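# Plug the sections fed by the red and blue funnels

## Task

Behind the cover, the funnel pipes may swap sides, and one pipe is blocked for good. Work out which section the red-banded funnel's pipe ends above and set the red plug on that section's flat front face. Do the same for the blue plug and the blue-banded funnel. Marbles may be dropped into the funnels, or back into their tray from a small height. A marble is the only thing allowed to leave the table, and even that is better avoided; anything else falling off fails the task. Both plugs must stay put with no help from the robot, and at the end both grippers must release and move away.

## Robot and tools

Robot: two 7-joint arms, left_arm and right_arm, each ending in a two-finger gripper. The names are labels only; in the scene frame left_arm sits on the +y side. That frame is shared by both arms: origin on the table top midway between the arms, +x out over the table, +z up. Positions are in metres, orientations are quaternions (w, x, y, z). A gripper's fingers point along its own +z and open and close along its y. The reported hand point lies between the closed pads; closed fingertips reach about 33 mm past it, open ones about 9 mm. Printed hand positions can be off, more so at long reach.

Joint order. In every row and every per-joint list, each arm's joints run: upper arm roll, forearm roll, waist, wrist pitch, elbow, wrist roll, shoulder. Use only this order.

Row layout. One row holds 20 numbers, all within [-1, 1], and it always covers both arms even if only one moves. The first 10 are left_arm: 7 joint numbers, then gripper position, force_limit, speed. The last 10 are right_arm in the same pattern. Joint numbers are scaled offsets, not absolute angles. 1.0 equals 1.427 rad for upper arm roll, waist, elbow and shoulder; 3.044 rad for forearm roll; 2.596 rad for wrist pitch; 3.91 rad for wrist roll. Joint ranges in rad, same order: upper arm roll -2.901 to 2.901, forearm roll -2.807 to 2.807, waist -2.744 to 2.744, wrist pitch 0.544 to 4.517, elbow -3.042 to -0.152, wrist roll -3.016 to 3.016, shoulder -1.784 to 1.784. True ends can be up to 0.018 rad either side.

Gripper numbers are absolute settings, not offsets. position: +1 fully open (140 mm), about -0.8 pads touch, -1 closes until blocked. force_limit: about 14 N at -1, 60 N at 0, 107 N at +1. speed: pad gap rate about 30 mm/s at -1, 140 at 0, 250 at +1. To keep a gripper unchanged, repeat its previous three numbers; a 0 is a real command.

execute_actions(actions): a list of actions. Each action is a table of up to 15 rows, one per 1/30 s step; a short table repeats its last row until 15 steps are done. Joint offsets in every row are measured from the arm's angles when that action began, not from the prior row. For the first action of a call, that is the last reported state. If an action would push any joint more than 0.018 rad beyond its range, it is rejected for both arms. If the first action fails that, or any action is malformed, the whole call does nothing. An empty list just returns state and images. Joints over-asked toward a real end stop there, and the result may say "joint sent to its limit".

move(target, speed, blocking): target is one 20-number row. Its joint offsets are taken from the "Joint positions" in the latest result that printed them, whatever the arm is doing now. All joints finish their paths together, so grippers trace curves. speed in rad/s (0.01 to 2, default 0.5) caps the joint with the farthest to go. Paths last 0.5 to 10 s and cut off at 10 s. Moves ignore obstacles and the other arm; faster moves, or targets set deeper past contact, press harder. Gripper numbers apply at the start. The extra "move:" line reports the ending (done, off_target, moving, held, fault), limits=held or limits=none, and each arm's joint farthest from its target. With blocking=false you get a reply after 0.5 s; until a result shows the move ended, other actions and moves are rejected, so use wait or stop.

wait(seconds): 0 to 10 s, arms hold their last command; returns early if a move ends. stop(): brakes a running move; fingers continue.

zoom_image(camera, region): region [x0, y0, x1, y1] in pixels, at most 504 by 504, of the latest image from cam_head_left, cam_head_right, cam_high, cam_low, cam_left_wrist or cam_right_wrist (all 672x504).

finished_scene(scene): pass the current scene number once both plugs rest correctly and the grippers are open and clear. It cannot be undone.

Motion limits. Per step, joint targets stay within a lead of the measured angle: 0.248 rad for upper arm roll, waist, elbow, shoulder; 0.677 forearm roll; 0.715 wrist pitch; 1.54 wrist roll. If targets would shift a gripper over 70 mm from where it is, they are scaled back, so big moves take several actions. "Joint targets" shows current drive targets. "joint command not followed" means a clearance check altered some targets.

Gripping. Close with position -1 and confirm object_status = 2. Codes: 0 moving, 1 blocked while opening, 2 blocked while closing, 3 reached target or pads met (thin items may still be held). To squeeze harder while at 2, raise force_limit and change position by at least 0.01 (e.g. -1 to -0.98). position_measured is in counts: 3 fully open, 230 pads touching. Closing pushes fingertips about 24 mm farther out, so keep room above surfaces.

Results also give joint velocities, torques, external torque estimates, step readings (HELD marks a held-back step), and MOTOR HOT warnings.

Avoid: anything other than marbles leaving the table; drops, slips, slams, hard pushes; arms colliding or pressing each other. Joint load limits are 85 N m for the four big joints and 11 N m for forearm roll, wrist pitch and wrist roll; contact force limit is 85 N including held weight. Exceeding either halts that arm for 10 s and skips the rest of the call. Overheating brakes an arm too. Parts may be tugged or nudged briefly, so grip firmly and recheck placements.

Each tool is called after ">>>" as name([rows], argument=value, ...), one row to a line, values as JSON.

## Session

>>> execute_actions(actions=[])

Scene clock: 0.00 s.
left_arm: end_effector_position=(+0.2209, +0.1695, +0.2975) position_measured=3 object_status=3 end_effector_quat_wxyz=(-0.011, +0.337, +0.732, +0.592) | right_arm: end_effector_position=(+0.5020, -0.6594, +0.1826) position_measured=3 object_status=3 end_effector_quat_wxyz=(+0.007, +0.557, +0.824, +0.107)
Joint names: [upper arm roll, forearm roll, waist, wrist pitch, elbow, wrist roll, shoulder]
Joint positions: left_arm=[-0.108  0.553 -1.246  1.091 -2.216  0.889  0.035] | right_arm=[-0.065  0.268 -0.634  2.15  -1.973  2.082  0.166]
Joint velocities: left_arm=[-0.     0.    -0.001  0.    -0.     0.001 -0.001] | right_arm=[-0.001 -0.001  0.001  0.001  0.001  0.     0.001]
Joint torques (N m, as the joint torque sensors report them, + toward a larger angle): no reading
External joint torques (N m, as the arm's controller estimates them; a push from outside toward a larger angle lowers the number): no reading
Joint targets: left_arm=[-0.108 0.553 -1.246 1.091 -2.216 0.889 0.035] | right_arm=[-0.065 0.268 -0.634 2.150 -1.973 2.082 0.166]

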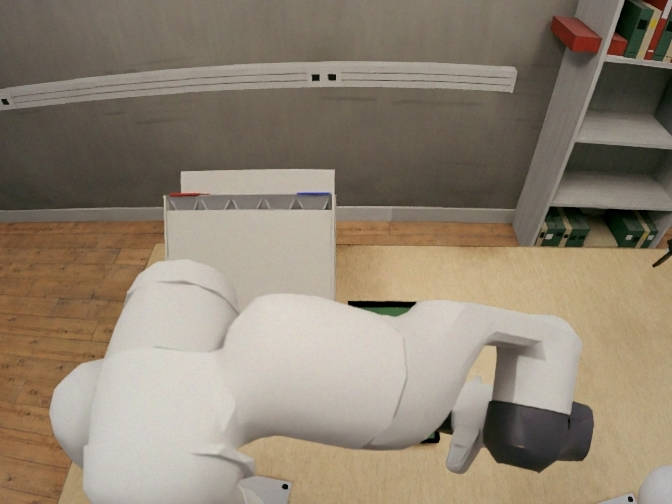

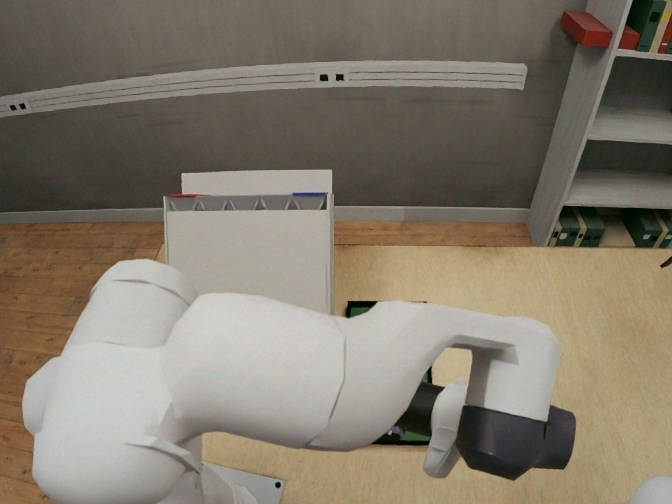

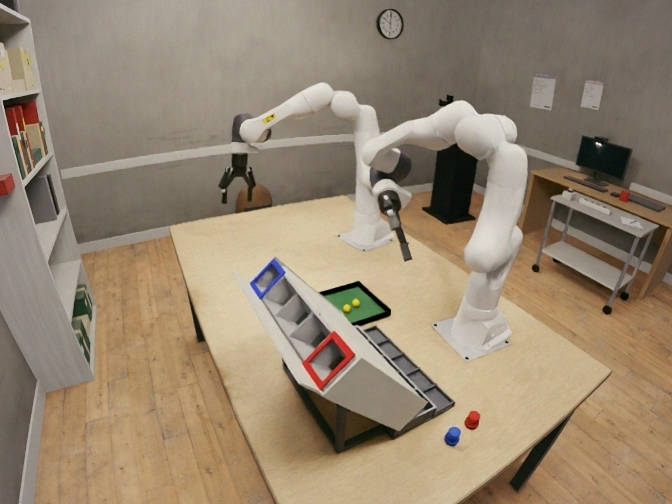

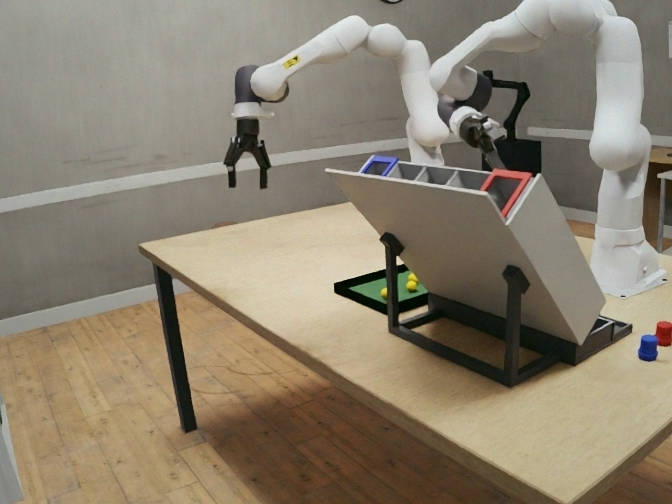

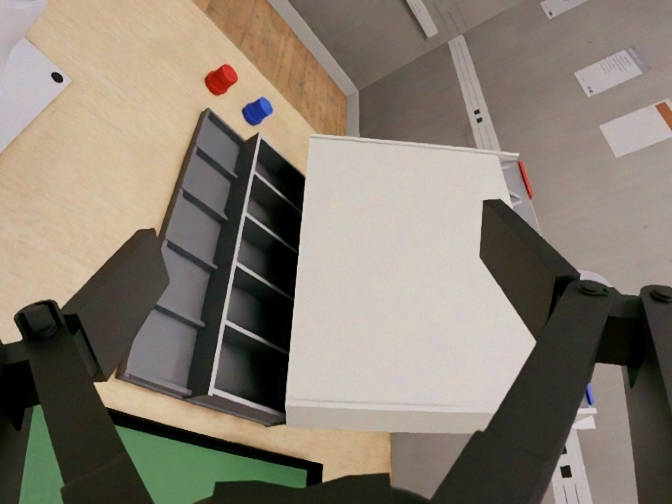

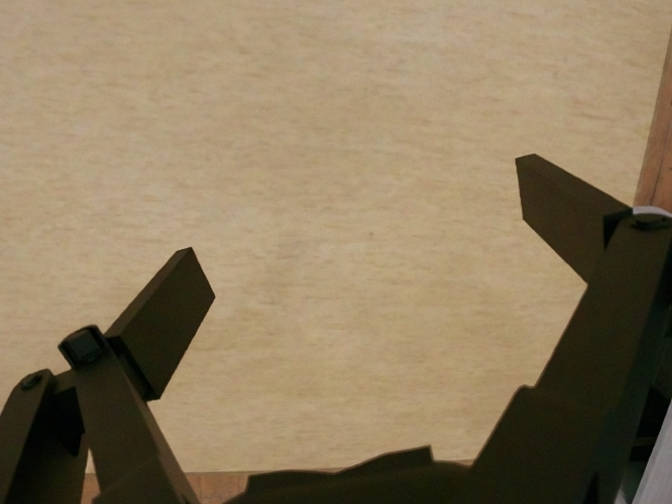

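>>> zoom_image(camera="cam_high", region=[230, 250, 400, 400])

>>> zoom_image(camera="cam_low", region=[320, 250, 460, 320])

Region (230, 250, 400, 400) of cam_high's 672x504 image, scaled by 2.965, with more detail than that image has; it fills the top 445 rows of this view, and the rest is white.

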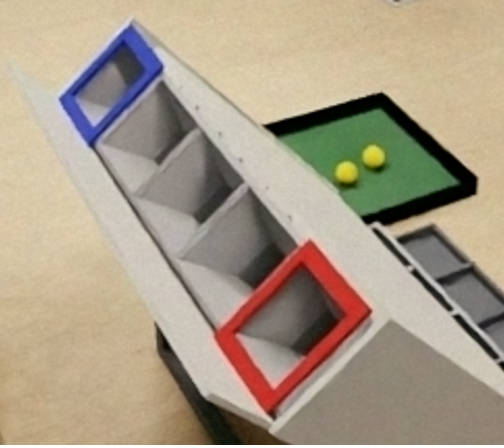

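Region (320, 250, 460, 320) of cam_low's 672x504 image, scaled by 3.600, with more detail than that image has.

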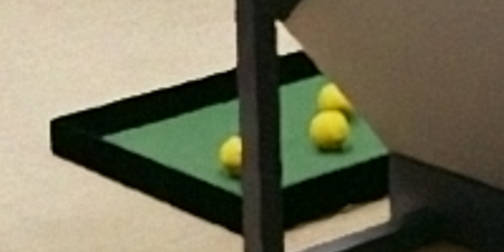

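>>> execute_actions([
  [[0.0007,-0.0017,0.0044,0.0038,-0.001,0.0134,-0.0016,1,0,0,0,0,0,0,0,0,0,1,-0.5,0],[0.0021,-0.005,0.0131,0.0113,-0.0029,0.047,-0.0049,1,0,0,0,0,0,0,0,0,0,1,-0.5,0],[0.0042,-0.0101,0.0262,0.0227,-0.0058,0.087,-0.0098,1,0,0,0,0,0,0,0,0,0,1,-0.5,0],[0.0071,-0.0168,0.0436,0.0378,-0.0097,0.121,-0.0164,1,0,0,0,0,0,0,0,0,0,1,-0.5,0],[0.0099,-0.0235,0.061,0.0529,-0.0136,0.1344,-0.0229,1,0,0,0,0,0,0,0,0,0,1,-0.5,0],[0.0127,-0.0302,0.0785,0.068,-0.0175,0.1344,-0.0294,1,0,0,0,0,0,0,0,0,0,1,-0.5,0],[0.0156,-0.0369,0.0959,0.0832,-0.0214,0.1344,-0.036,1,0,0,0,0,0,0,0,0,0,1,-0.5,0],[0.0184,-0.0436,0.1134,0.0983,-0.0253,0.1344,-0.0425,1,0,0,0,0,0,0,0,0,0,1,-0.5,0],[0.0212,-0.0503,0.1308,0.1134,-0.0292,0.1344,-0.0491,1,0,0,0,0,0,0,0,0,0,1,-0.5,0],[0.0241,-0.057,0.1482,0.1285,-0.0331,0.1344,-0.0556,1,0,0,0,0,0,0,0,0,0,1,-0.5,0],[0.0269,-0.0637,0.1657,0.1437,-0.037,0.1344,-0.0621,1,0,0,0,0,0,0,0,0,0,1,-0.5,0],[0.0297,-0.0704,0.1831,0.1588,-0.0409,0.1344,-0.0687,1,0,0,0,0,0,0,0,0,0,1,-0.5,0],[0.0325,-0.0771,0.2006,0.1739,-0.0448,0.1344,-0.0752,1,0,0,0,0,0,0,0,0,0,1,-0.5,0],[0.0354,-0.0838,0.218,0.189,-0.0487,0.1344,-0.0818,1,0,0,0,0,0,0,0,0,0,1,-0.5,0],[0.0382,-0.0905,0.2355,0.2041,-0.0526,0.1344,-0.0883,1,0,0,0,0,0,0,0,0,0,1,-0.5,0]],
  [[0.0108,-0.0288,0.0576,0.0817,-0.0142,0.0138,-0.0229,1,0,0,0,0,0,0,0,0,0,1,-0.5,0],[0.0136,-0.0355,0.075,0.0968,-0.0181,0.0138,-0.0294,1,0,0,0,0,0,0,0,0,0,1,-0.5,0],[0.0164,-0.0422,0.0924,0.1119,-0.022,0.0138,-0.036,1,0,0,0,0,0,0,0,0,0,1,-0.5,0],[0.0192,-0.0489,0.1099,0.127,-0.0259,0.0138,-0.0425,1,0,0,0,0,0,0,0,0,0,1,-0.5,0],[0.0221,-0.0556,0.1273,0.1421,-0.0298,0.0138,-0.0491,1,0,0,0,0,0,0,0,0,0,1,-0.5,0],[0.0249,-0.0623,0.1448,0.1573,-0.0337,0.0138,-0.0556,1,0,0,0,0,0,0,0,0,0,1,-0.5,0],[0.0277,-0.0691,0.1622,0.1724,-0.0376,0.0138,-0.0621,1,0,0,0,0,0,0,0,0,0,1,-0.5,0],[0.0306,-0.0758,0.1796,0.1875,-0.0415,0.0138,-0.0687,1,0,0,0,0,0,0,0,0,0,1,-0.5,0],[0.0334,-0.0825,0.1971,0.2026,-0.0454,0.0138,-0.0752,1,0,0,0,0,0,0,0,0,0,1,-0.5,0],[0.0362,-0.0892,0.2145,0.2178,-0.0492,0.0138,-0.0818,1,0,0,0,0,0,0,0,0,0,1,-0.5,0],[0.0391,-0.0959,0.232,0.2329,-0.0531,0.0138,-0.0883,1,0,0,0,0,0,0,0,0,0,1,-0.5,0],[0.0419,-0.1026,0.2494,0.248,-0.057,0.0138,-0.0948,1,0,0,0,0,0,0,0,0,0,1,-0.5,0],[0.044,-0.1076,0.2625,0.2593,-0.06,0.0138,-0.0998,1,0,0,0,0,0,0,0,0,0,1,-0.5,0],[0.0454,-0.111,0.2712,0.2669,-0.0619,0.0138,-0.103,1,0,0,0,0,0,0,0,0,0,1,-0.5,0],[0.0461,-0.1126,0.2756,0.2707,-0.0629,0.0138,-0.1047,1,0,0,0,0,0,0,0,0,0,1,-0.5,0]],
])

Scene clock: 115.63 s.
left_arm: end_effector_position=(+0.3590, +0.0982, +0.1897) position_measured=3 object_status=3 end_effector_quat_wxyz=(-0.051, +0.249, +0.966, +0.054) | right_arm: end_effector_position=(+0.5020, -0.6594, +0.1826) position_measured=3 object_status=3 end_effector_quat_wxyz=(+0.007, +0.557, +0.824, +0.107)
Joint names: [upper arm roll, forearm roll, waist, wrist pitch, elbow, wrist roll, shoulder]
Joint positions: left_arm=[ 0.001  0.056 -0.604  2.01  -2.356  1.324 -0.203] | right_arm=[-0.065  0.268 -0.634  2.15  -1.973  2.082  0.166]
Joint velocities: left_arm=[ 0.127 -0.387  0.464  0.846 -0.078  0.031 -0.184] | right_arm=[-0.002 -0.    -0.    -0.001  0.002 -0.     0.001]
Joint torques (N m, as the joint torque sensors report them, + toward a larger angle): left_arm=[ -5.25  -0.45  -3.58   2.22  20.38   0.13 -23.42] | right_arm=[ -0.11   0.86   0.56   2.27  21.95   0.06 -37.32]
External joint torques (N m, as the arm's controller estimates them; a push from outside toward a larger angle lowers the number): left_arm=[ 0.23 -1.17  1.51  0.45 -1.68  0.12 -1.87] | right_arm=[ 0.06  0.03  0.56 -0.08 -1.62  0.05 -0.45]
External joint torques at the end of the 1st action: left_arm=[-0.8  -1.18  1.55  0.51 -1.1   0.24 -2.21] | right_arm=[ 0.04 -0.03  0.86 -0.02 -1.31  0.04 -1.06]
Joint targets: left_arm=[0.003 0.005 -0.573 2.151 -2.366 1.337 -0.217] | right_arm=[-0.065 0.268 -0.634 2.150 -1.973 2.082 0.166]
Step readings (joint positions; steps 1 to 15: 1st action; 16 to 30: 2nd action):
0: left_arm=[-0.108 0.553 -1.246 1.091 -2.216 0.889 0.035] | right_arm=[-0.065 0.268 -0.634 2.150 -1.973 2.082 0.166]
1: left_arm=[-0.108 0.553 -1.246 1.092 -2.216 0.894 0.035] | right_arm=[-0.065 0.268 -0.634 2.150 -1.973 2.082 0.166]
2: left_arm=[-0.108 0.551 -1.243 1.097 -2.216 0.910 0.034] | right_arm=[-0.065 0.268 -0.634 2.150 -1.973 2.082 0.166]
4: left_arm=[-0.108 0.537 -1.224 1.120 -2.221 0.982 0.028] | right_arm=[-0.065 0.268 -0.634 2.150 -1.973 2.082 0.166]
8: left_arm=[-0.095 0.480 -1.141 1.213 -2.239 1.134 -0.003] | right_arm=[-0.065 0.268 -0.634 2.150 -1.973 2.082 0.166]
15: left_arm=[-0.063 0.348 -0.966 1.448 -2.276 1.283 -0.068] | right_arm=[-0.065 0.268 -0.634 2.150 -1.973 2.082 0.166]
16: left_arm=[-0.058 0.328 -0.941 1.485 -2.282 1.289 -0.077] | right_arm=[-0.065 0.268 -0.634 2.150 -1.973 2.082 0.166]
17: left_arm=[-0.054 0.308 -0.916 1.523 -2.288 1.294 -0.086] | right_arm=[-0.065 0.268 -0.634 2.150 -1.973 2.082 0.166]
19: left_arm=[-0.045 0.269 -0.865 1.598 -2.299 1.301 -0.105] | right_arm=[-0.065 0.268 -0.634 2.150 -1.973 2.082 0.166]
23: left_arm=[-0.029 0.188 -0.766 1.752 -2.321 1.313 -0.142] | right_arm=[-0.065 0.268 -0.634 2.150 -1.973 2.082 0.166]
30: Joint positions above

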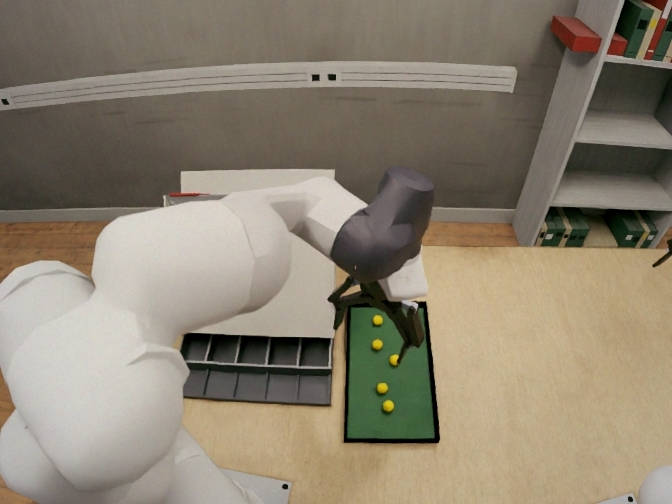

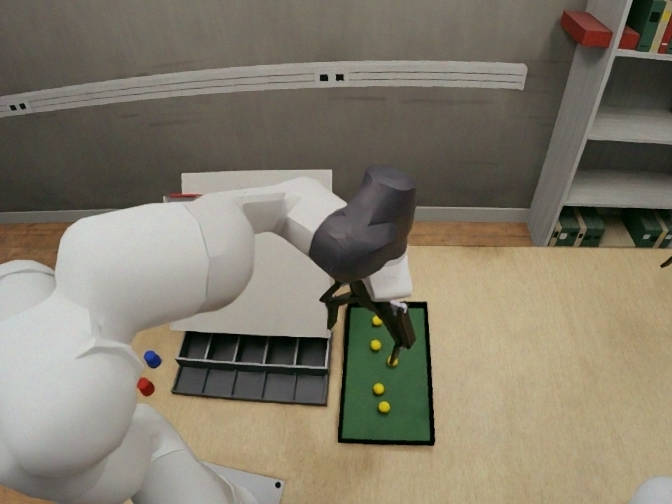

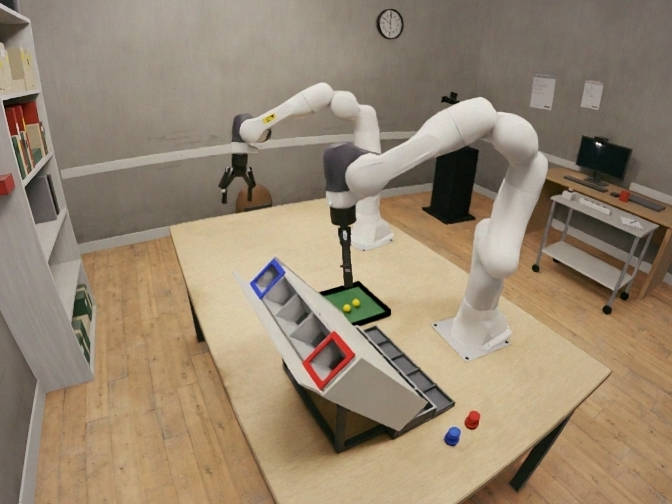

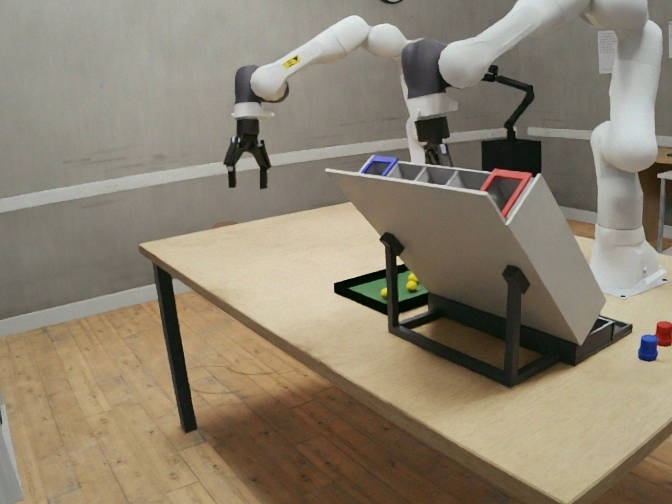

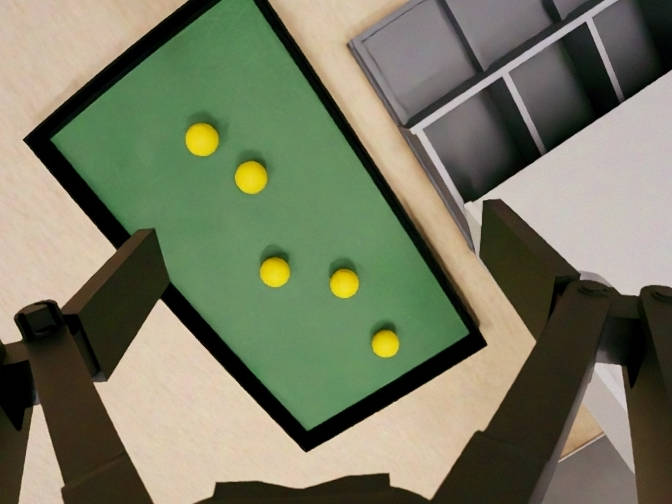

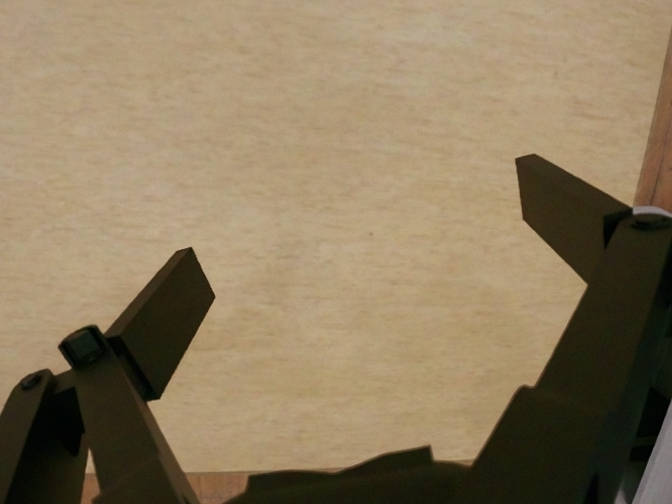

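>>> execute_actions(actions=[])

Scene clock: 118.53 s.
left_arm: end_effector_position=(+0.3928, +0.0728, +0.2003) position_measured=3 object_status=3 end_effector_quat_wxyz=(+0.002, +0.227, +0.974, +0.003) | right_arm: end_effector_position=(+0.5020, -0.6594, +0.1826) position_measured=3 object_status=3 end_effector_quat_wxyz=(+0.007, +0.557, +0.824, +0.107)
Joint names: [upper arm roll, forearm roll, waist, wrist pitch, elbow, wrist roll, shoulder]
Joint positions: left_arm=[ 0.004  0.01  -0.575  2.149 -2.364  1.333 -0.215] | right_arm=[-0.065  0.268 -0.634  2.15  -1.973  2.082  0.166]
Joint velocities: left_arm=[-0.001  0.001 -0.    -0.001  0.001 -0.     0.001] | right_arm=[ 0.001  0.     0.001  0.001  0.    -0.002 -0.   ]
Joint torques (N m, as the joint torque sensors report them, + toward a larger angle): left_arm=[ -1.26  -0.45   1.06   2.77  22.49   0.03 -24.7 ] | right_arm=[ -0.04   0.86   0.54   2.29  21.75   0.02 -37.62]
External joint torques (N m, as the arm's controller estimates them; a push from outside toward a larger angle lowers the number): left_arm=[-1.02 -1.14  1.07  0.34 -0.86  0.03 -1.17] | right_arm=[ 0.03  0.03  0.44 -0.05 -1.78  0.   -0.75]
Joint targets: left_arm=[0.003 0.005 -0.573 2.151 -2.366 1.337 -0.217] | right_arm=[-0.065 0.268 -0.634 2.150 -1.973 2.082 0.166]

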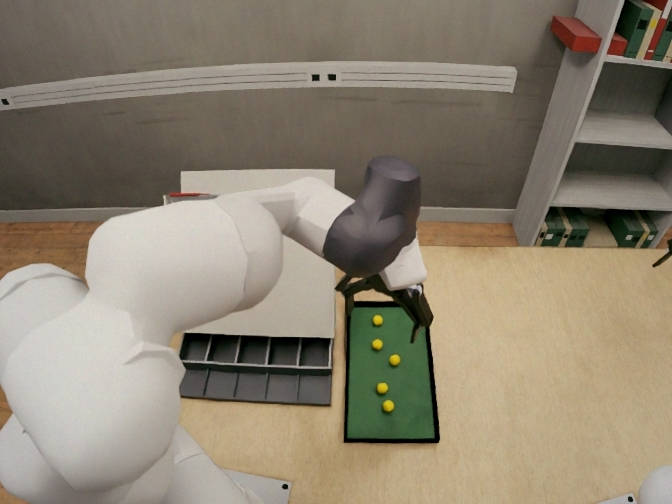

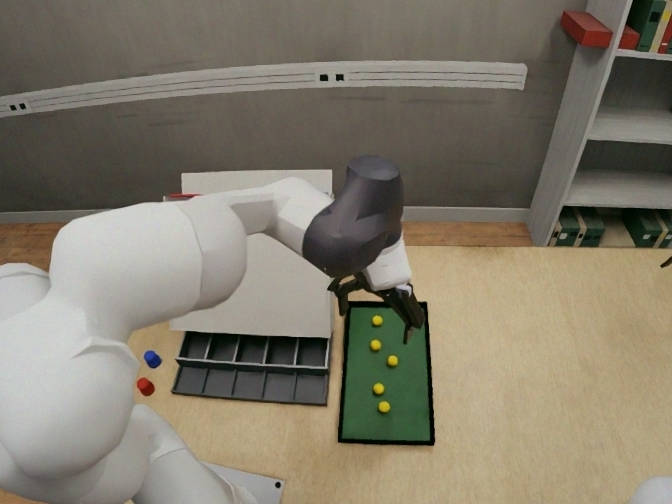

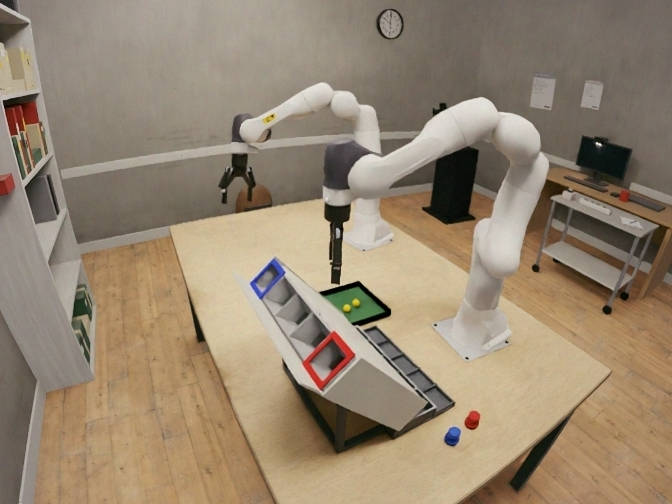

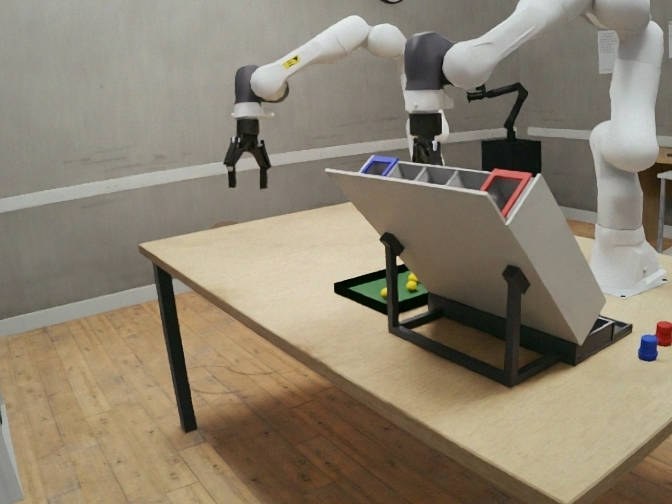

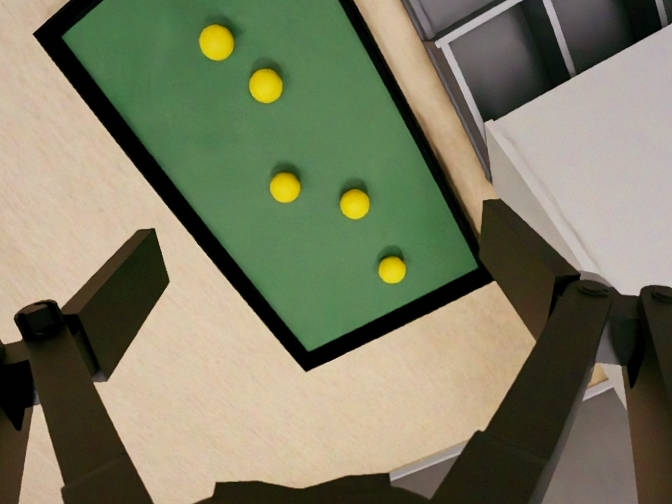

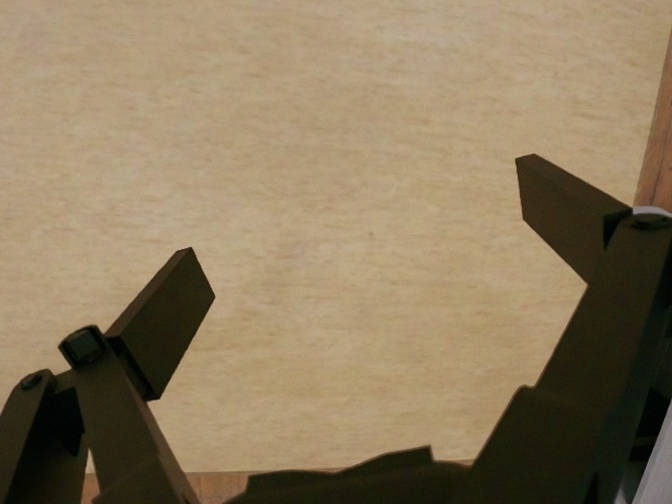

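>>> zoom_image(camera="cam_left_wrist", region=[180, 10, 432, 300])

Region (180, 10, 432, 300) of cam_left_wrist's 672x504 image, scaled by 1.738, with more detail than that image has; it fills the left 438 columns of this view, and the rest is white.

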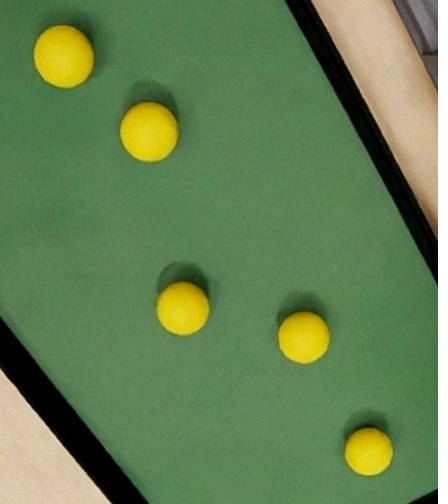

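>>> zoom_image(camera="cam_left_wrist", region=[420, 60, 672, 420])

>>> zoom_image(camera="cam_low", region=[470, 150, 650, 390])

Region (420, 60, 672, 420) of cam_left_wrist's 672x504 image, scaled by 1.400, with more detail than that image has; it fills the left 353 columns of this view, and the rest is white.

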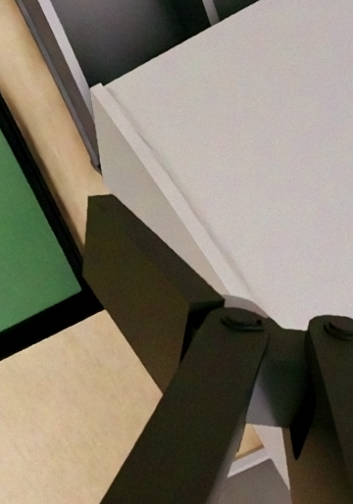

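Region (470, 150, 650, 390) of cam_low's 672x504 image, scaled by 2.100, with more detail than that image has; it fills the left 378 columns of this view, and the rest is white.

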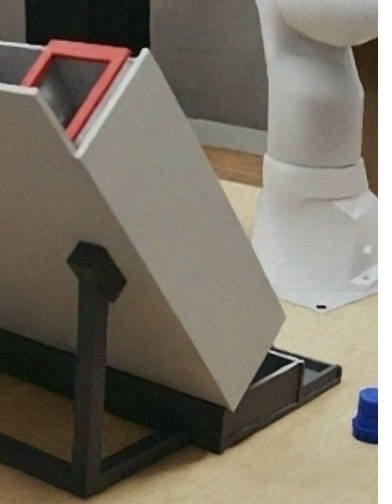

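>>> execute_actions(actions=[])

Scene clock: 166.77 s.
left_arm: end_effector_position=(+0.3928, +0.0728, +0.2002) position_measured=3 object_status=3 end_effector_quat_wxyz=(+0.002, +0.227, +0.974, +0.003) | right_arm: end_effector_position=(+0.5020, -0.6594, +0.1826) position_measured=3 object_status=3 end_effector_quat_wxyz=(+0.007, +0.557, +0.824, +0.107)
Joint names: [upper arm roll, forearm roll, waist, wrist pitch, elbow, wrist roll, shoulder]
Joint positions: left_arm=[ 0.004  0.009 -0.575  2.149 -2.364  1.333 -0.215] | right_arm=[-0.065  0.268 -0.634  2.15  -1.973  2.082  0.166]
Joint velocities: left_arm=[ 0.003 -0.002 -0.002 -0.    -0.001 -0.002 -0.   ] | right_arm=[ 0.002  0.001 -0.001 -0.001 -0.001 -0.    -0.001]
Joint torques (N m, as the joint torque sensors report them, + toward a larger angle): left_arm=[ -1.66  -0.39   1.17   2.76  22.21   0.2  -24.54] | right_arm=[ -0.13   0.87   0.66   2.33  22.18   0.07 -37.72]
External joint torques (N m, as the arm's controller estimates them; a push from outside toward a larger angle lowers the number): left_arm=[-1.52 -1.07  1.09  0.35 -1.08  0.2  -1.01] | right_arm=[ 0.01  0.04  0.64 -0.01 -1.4   0.06 -0.74]
Joint targets: left_arm=[0.003 0.005 -0.573 2.151 -2.366 1.337 -0.217] | right_arm=[-0.065 0.268 -0.634 2.150 -1.973 2.082 0.166]

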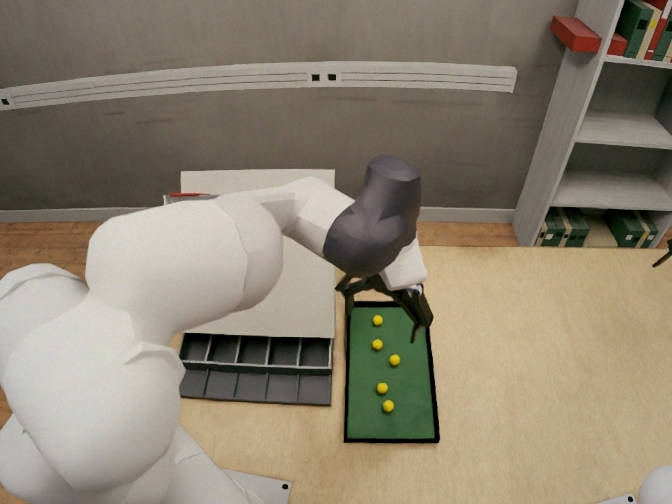

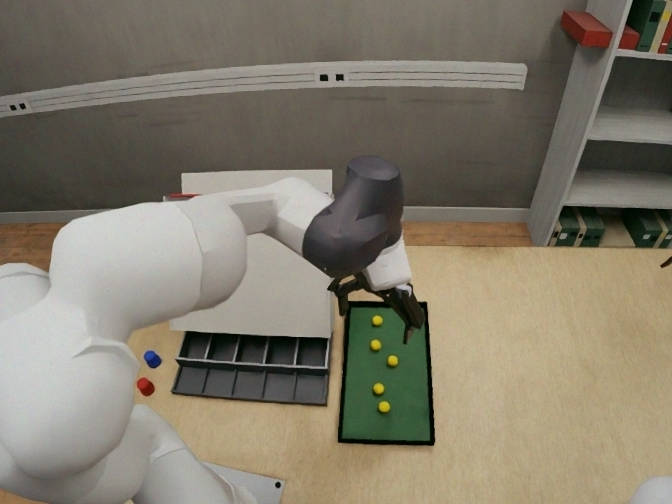

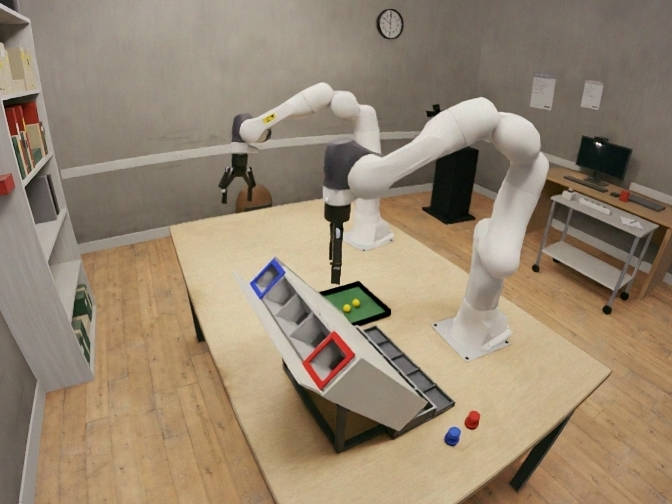

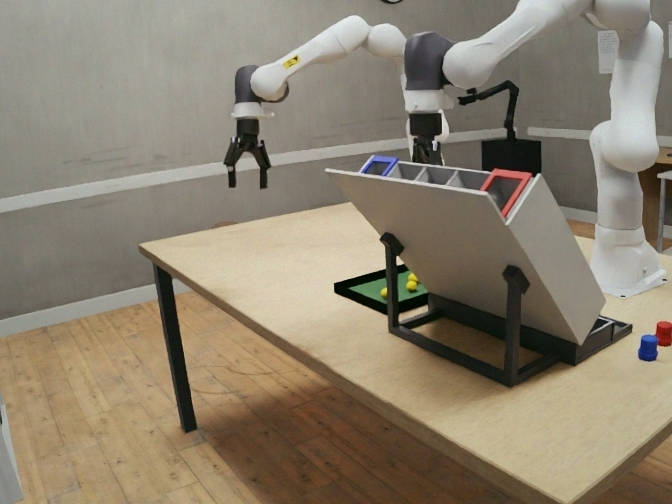

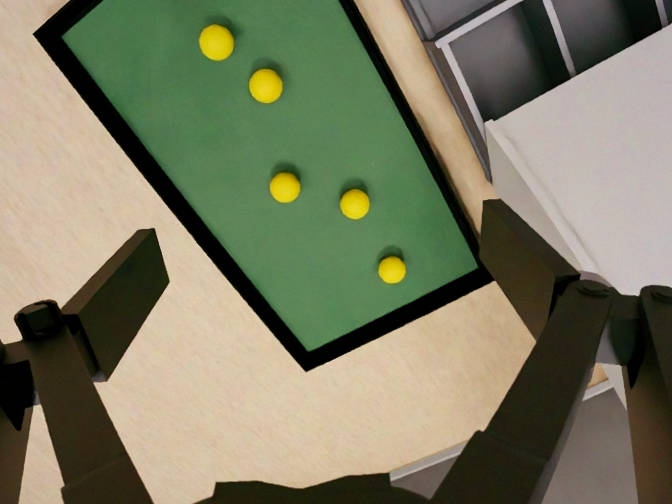

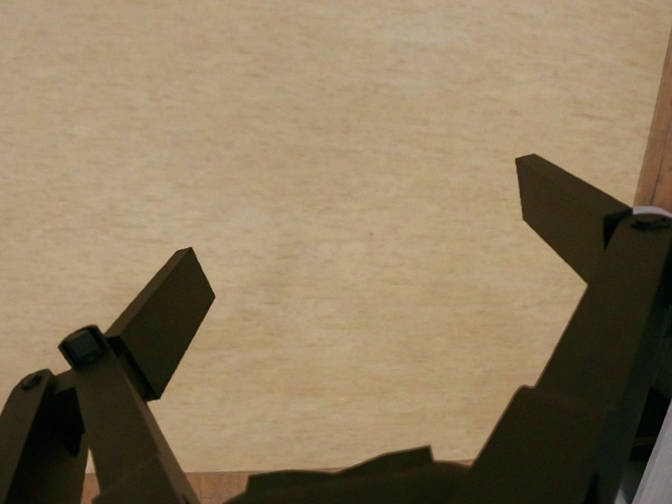

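>>> zoom_image(camera="cam_high", region=[230, 250, 370, 400])

>>> zoom_image(camera="cam_low", region=[320, 140, 560, 240])

Region (230, 250, 370, 400) of cam_high's 672x504 image, scaled by 3.360, with more detail than that image has; it fills the left 470 columns of this view, and the rest is white.

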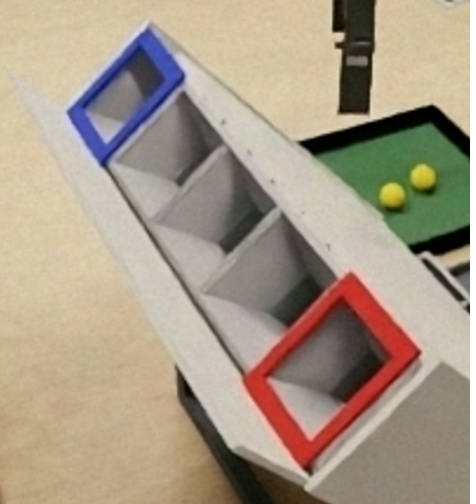

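Region (320, 140, 560, 240) of cam_low's 672x504 image, scaled by 2.100, with more detail than that image has; it fills the top 210 rows of this view, and the rest is white.

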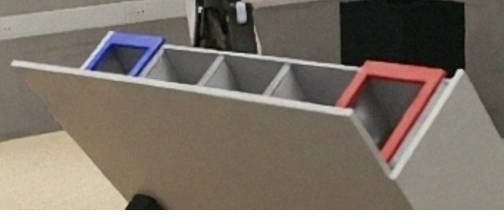

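>>> execute_actions([
  [[0,0,0.0012,0.0074,0,0,0.0034,-0.25,0,1,0,0,0,0,0,0,0,1,-0.5,0],[0,0,0.0044,0.0222,0,0,0.0131,-0.25,0,1,0,0,0,0,0,0,0,1,-0.5,0],[0,0,0.0092,0.0414,0,0,0.0279,-0.25,0,1,0,0,0,0,0,0,0,1,-0.5,0],[0,0,0.0150,0.0621,0,0,0.0471,-0.25,0,1,0,0,0,0,0,0,0,1,-0.5,0],[0,0,0.0214,0.0828,0,0,0.0697,-0.25,0,1,0,0,0,0,0,0,0,1,-0.5,0],[0,0,0.0277,0.1021,0,0,0.0946,-0.25,0,1,0,0,0,0,0,0,0,1,-0.5,0],[0,0,0.0335,0.1198,0,0,0.1209,-0.25,0,1,0,0,0,0,0,0,0,1,-0.5,0],[0,0,0.0383,0.1361,0,0,0.1478,-0.25,0,1,0,0,0,0,0,0,0,1,-0.5,0],[0,0,0.0415,0.1494,0,0,0.1741,-0.25,0,1,0,0,0,0,0,0,0,1,-0.5,0],[0,0,0.0427,0.1597,0,0,0.1990,-0.25,0,1,0,0,0,0,0,0,0,1,-0.5,0],[0,0,0.0427,0.1716,0,0,0.2216,-0.25,0,1,0,0,0,0,0,0,0,1,-0.5,0],[0,0,0.0427,0.1775,0,0,0.2408,-0.25,0,1,0,0,0,0,0,0,0,1,-0.5,0],[0,0,0.0427,0.1775,0,0,0.2556,-0.25,0,1,0,0,0,0,0,0,0,1,-0.5,0],[0,0,0.0427,0.1716,0,0,0.2653,-0.25,0,1,0,0,0,0,0,0,0,1,-0.5,0],[0,0,0.0427,0.1479,0,0,0.2687,-0.25,0,1,0,0,0,0,0,0,0,1,-0.5,0]],
])

Scene clock: 287.27 s.
left_arm: end_effector_position=(+0.4459, +0.0675, +0.0588) position_measured=160 object_status=0 end_effector_quat_wxyz=(+0.008, +0.200, +0.980, -0.000) | right_arm: end_effector_position=(+0.5020, -0.6594, +0.1826) position_measured=3 object_status=3 end_effector_quat_wxyz=(+0.007, +0.557, +0.824, +0.107)
Joint names: [upper arm roll, forearm roll, waist, wrist pitch, elbow, wrist roll, shoulder]
Joint positions: left_arm=[ 0.005  0.009 -0.516  2.516 -2.364  1.333  0.138] | right_arm=[-0.065  0.268 -0.634  2.15  -1.973  2.082  0.166]
Joint velocities: left_arm=[-0.001  0.     0.004  0.069 -0.054  0.     0.56 ] | right_arm=[-0.    -0.001 -0.001  0.     0.    -0.     0.002]
Joint torques (N m, as the joint torque sensors report them, + toward a larger angle): left_arm=[ -0.74   0.45   0.68   3.46  21.66   0.05 -41.9 ] | right_arm=[ -0.27   0.83   0.2    2.3   22.04   0.04 -37.51]
External joint torques (N m, as the arm's controller estimates them; a push from outside toward a larger angle lowers the number): left_arm=[-0.51 -0.02  0.95  0.35 -2.02  0.05  0.26] | right_arm=[-0.01  0.    0.3  -0.04 -1.38  0.03 -0.87]
Joint targets: left_arm=[0.004 0.009 -0.514 2.533 -2.364 1.333 0.168] | right_arm=[-0.065 0.268 -0.634 2.150 -1.973 2.082 0.166]
Step readings (joint positions):
0: left_arm=[0.004 0.009 -0.575 2.149 -2.364 1.333 -0.215] | right_arm=[-0.065 0.268 -0.634 2.150 -1.973 2.082 0.166]
1: left_arm=[0.004 0.009 -0.575 2.152 -2.364 1.333 -0.215] | right_arm=[-0.065 0.268 -0.634 2.150 -1.973 2.082 0.166]
2: left_arm=[0.004 0.009 -0.574 2.160 -2.364 1.333 -0.213] | right_arm=[-0.065 0.268 -0.634 2.150 -1.973 2.082 0.166]
4: left_arm=[0.003 0.009 -0.568 2.199 -2.362 1.333 -0.194] | right_arm=[-0.065 0.268 -0.634 2.150 -1.973 2.082 0.166]
8: left_arm=[0.003 0.009 -0.540 2.332 -2.359 1.333 -0.090] | right_arm=[-0.065 0.268 -0.634 2.150 -1.973 2.082 0.166]
15: Joint positions above

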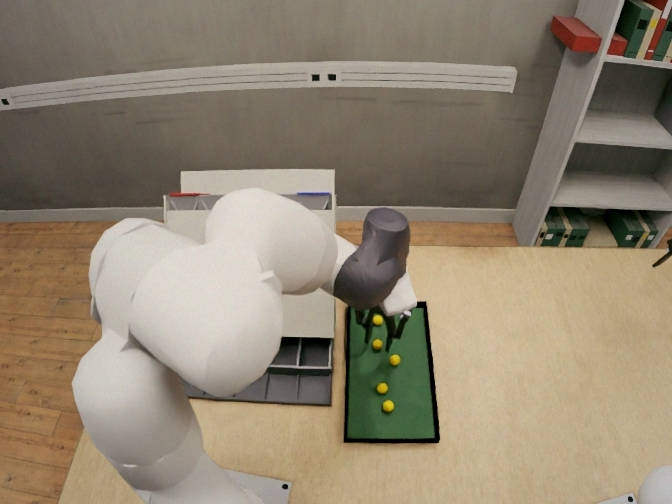

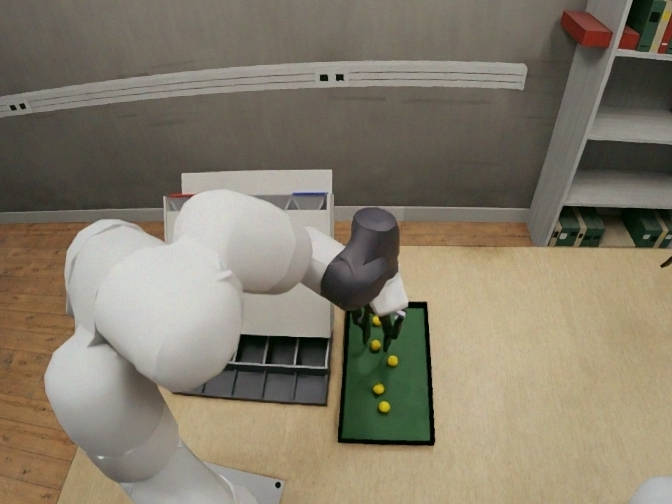

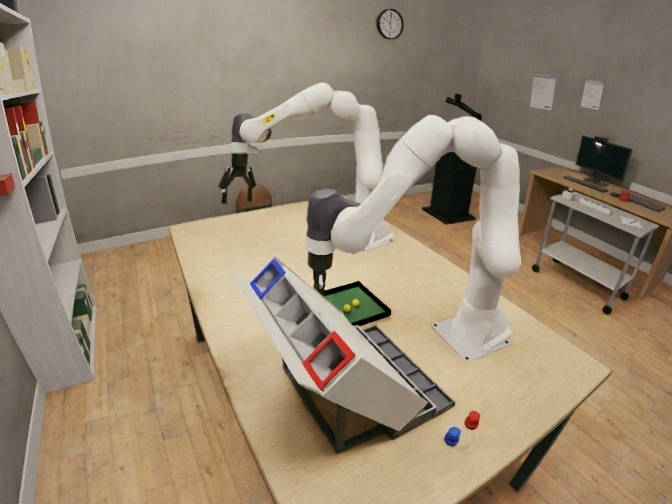

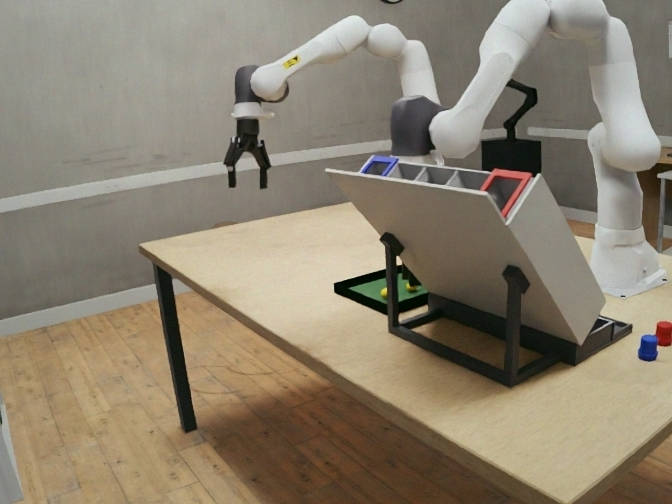

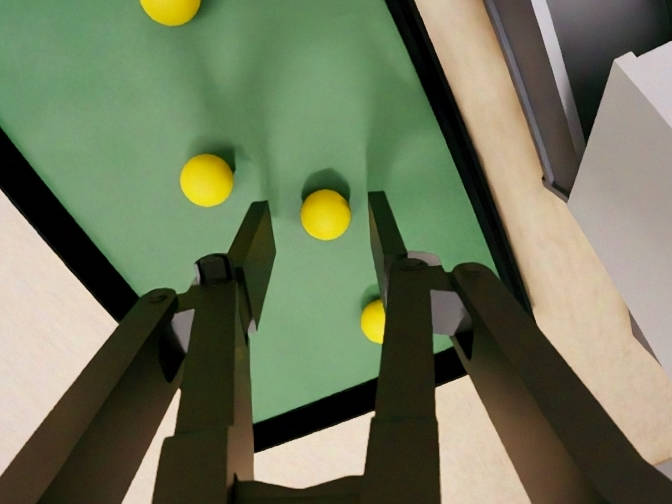

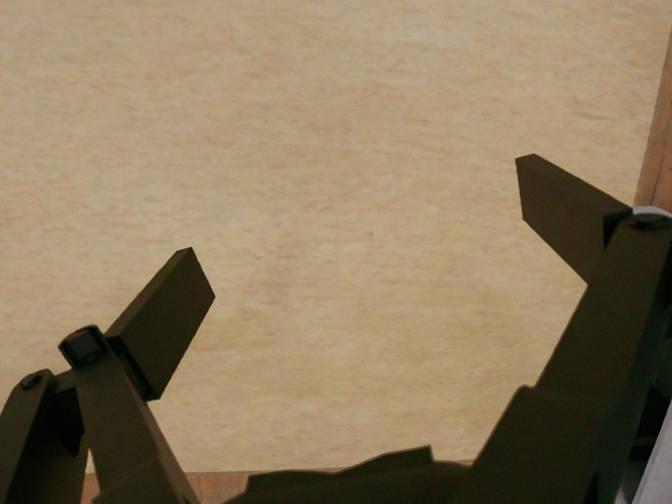

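>>> execute_actions(actions=[])

Scene clock: 288.83 s.
left_arm: end_effector_position=(+0.4413, +0.0709, +0.0427) position_measured=160 object_status=3 end_effector_quat_wxyz=(-0.001, +0.200, +0.980, +0.004) | right_arm: end_effector_position=(+0.5020, -0.6594, +0.1826) position_measured=3 object_status=3 end_effector_quat_wxyz=(+0.007, +0.557, +0.824, +0.107)
Joint names: [upper arm roll, forearm roll, waist, wrist pitch, elbow, wrist roll, shoulder]
Joint positions: left_arm=[ 0.005  0.009 -0.516  2.531 -2.366  1.333  0.17 ] | right_arm=[-0.065  0.268 -0.634  2.15  -1.973  2.082  0.166]
Joint velocities: left_arm=[ 0.002  0.    -0.     0.001 -0.    -0.001 -0.   ] | right_arm=[-0.001  0.    -0.     0.001 -0.001  0.001 -0.001]
Joint torques (N m, as the joint torque sensors report them, + toward a larger angle): left_arm=[ -0.63   0.35   1.57   2.75  20.51  -0.06 -33.51] | right_arm=[ -0.15   0.83   0.76   2.33  22.15   0.05 -37.49]
External joint torques (N m, as the arm's controller estimates them; a push from outside toward a larger angle lowers the number): left_arm=[-0.82 -0.11  1.55  0.35  1.3  -0.06 -0.84] | right_arm=[ 0.05  0.    0.8  -0.02 -1.39  0.03 -0.57]
Joint targets: left_arm=[0.004 0.009 -0.514 2.533 -2.364 1.333 0.168] | right_arm=[-0.065 0.268 -0.634 2.150 -1.973 2.082 0.166]

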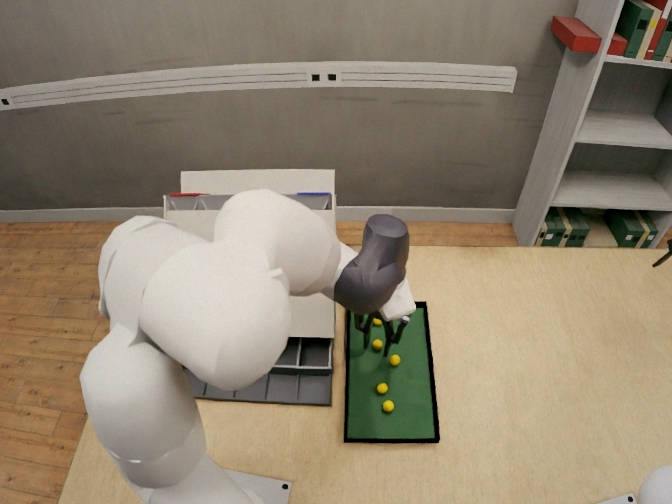

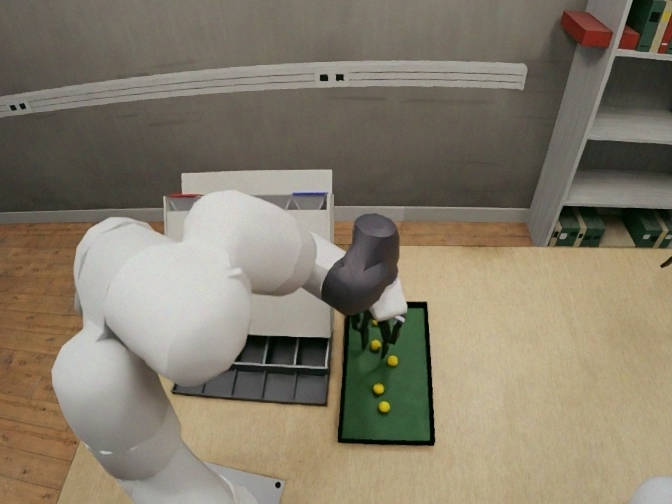

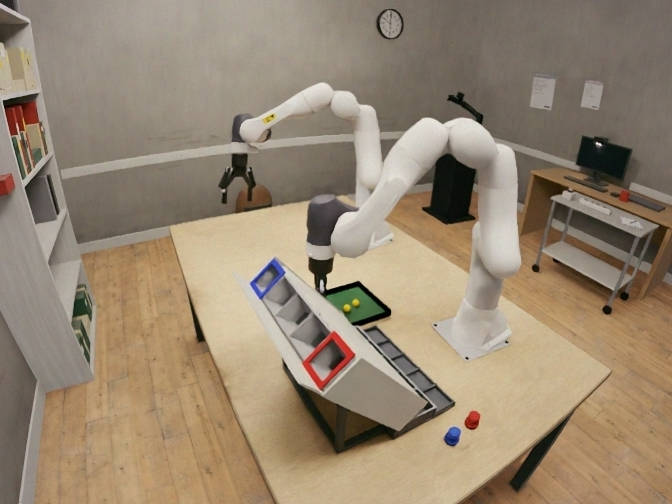

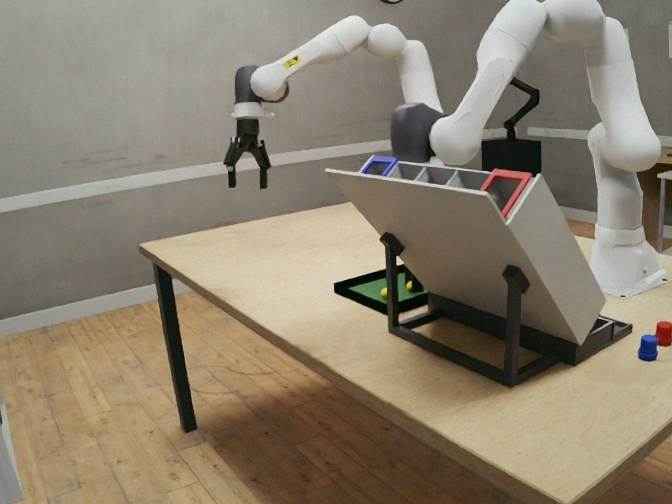

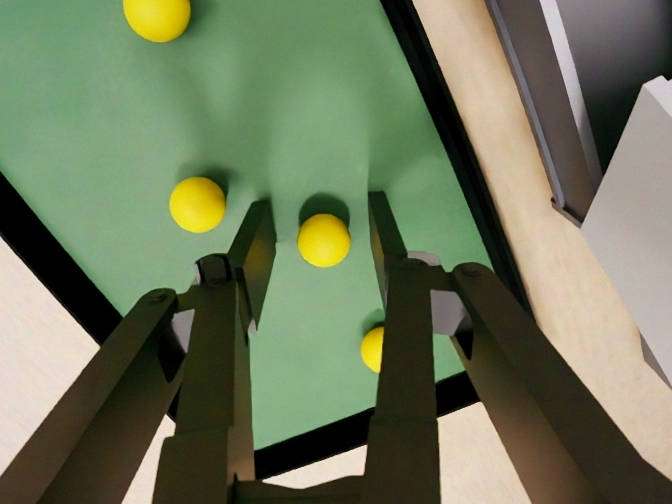

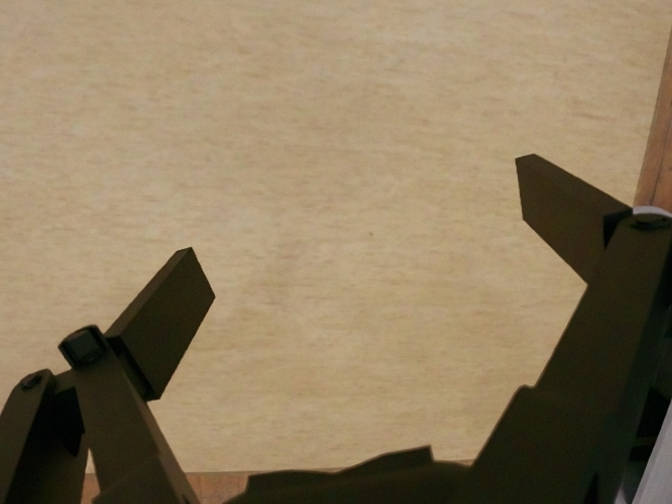

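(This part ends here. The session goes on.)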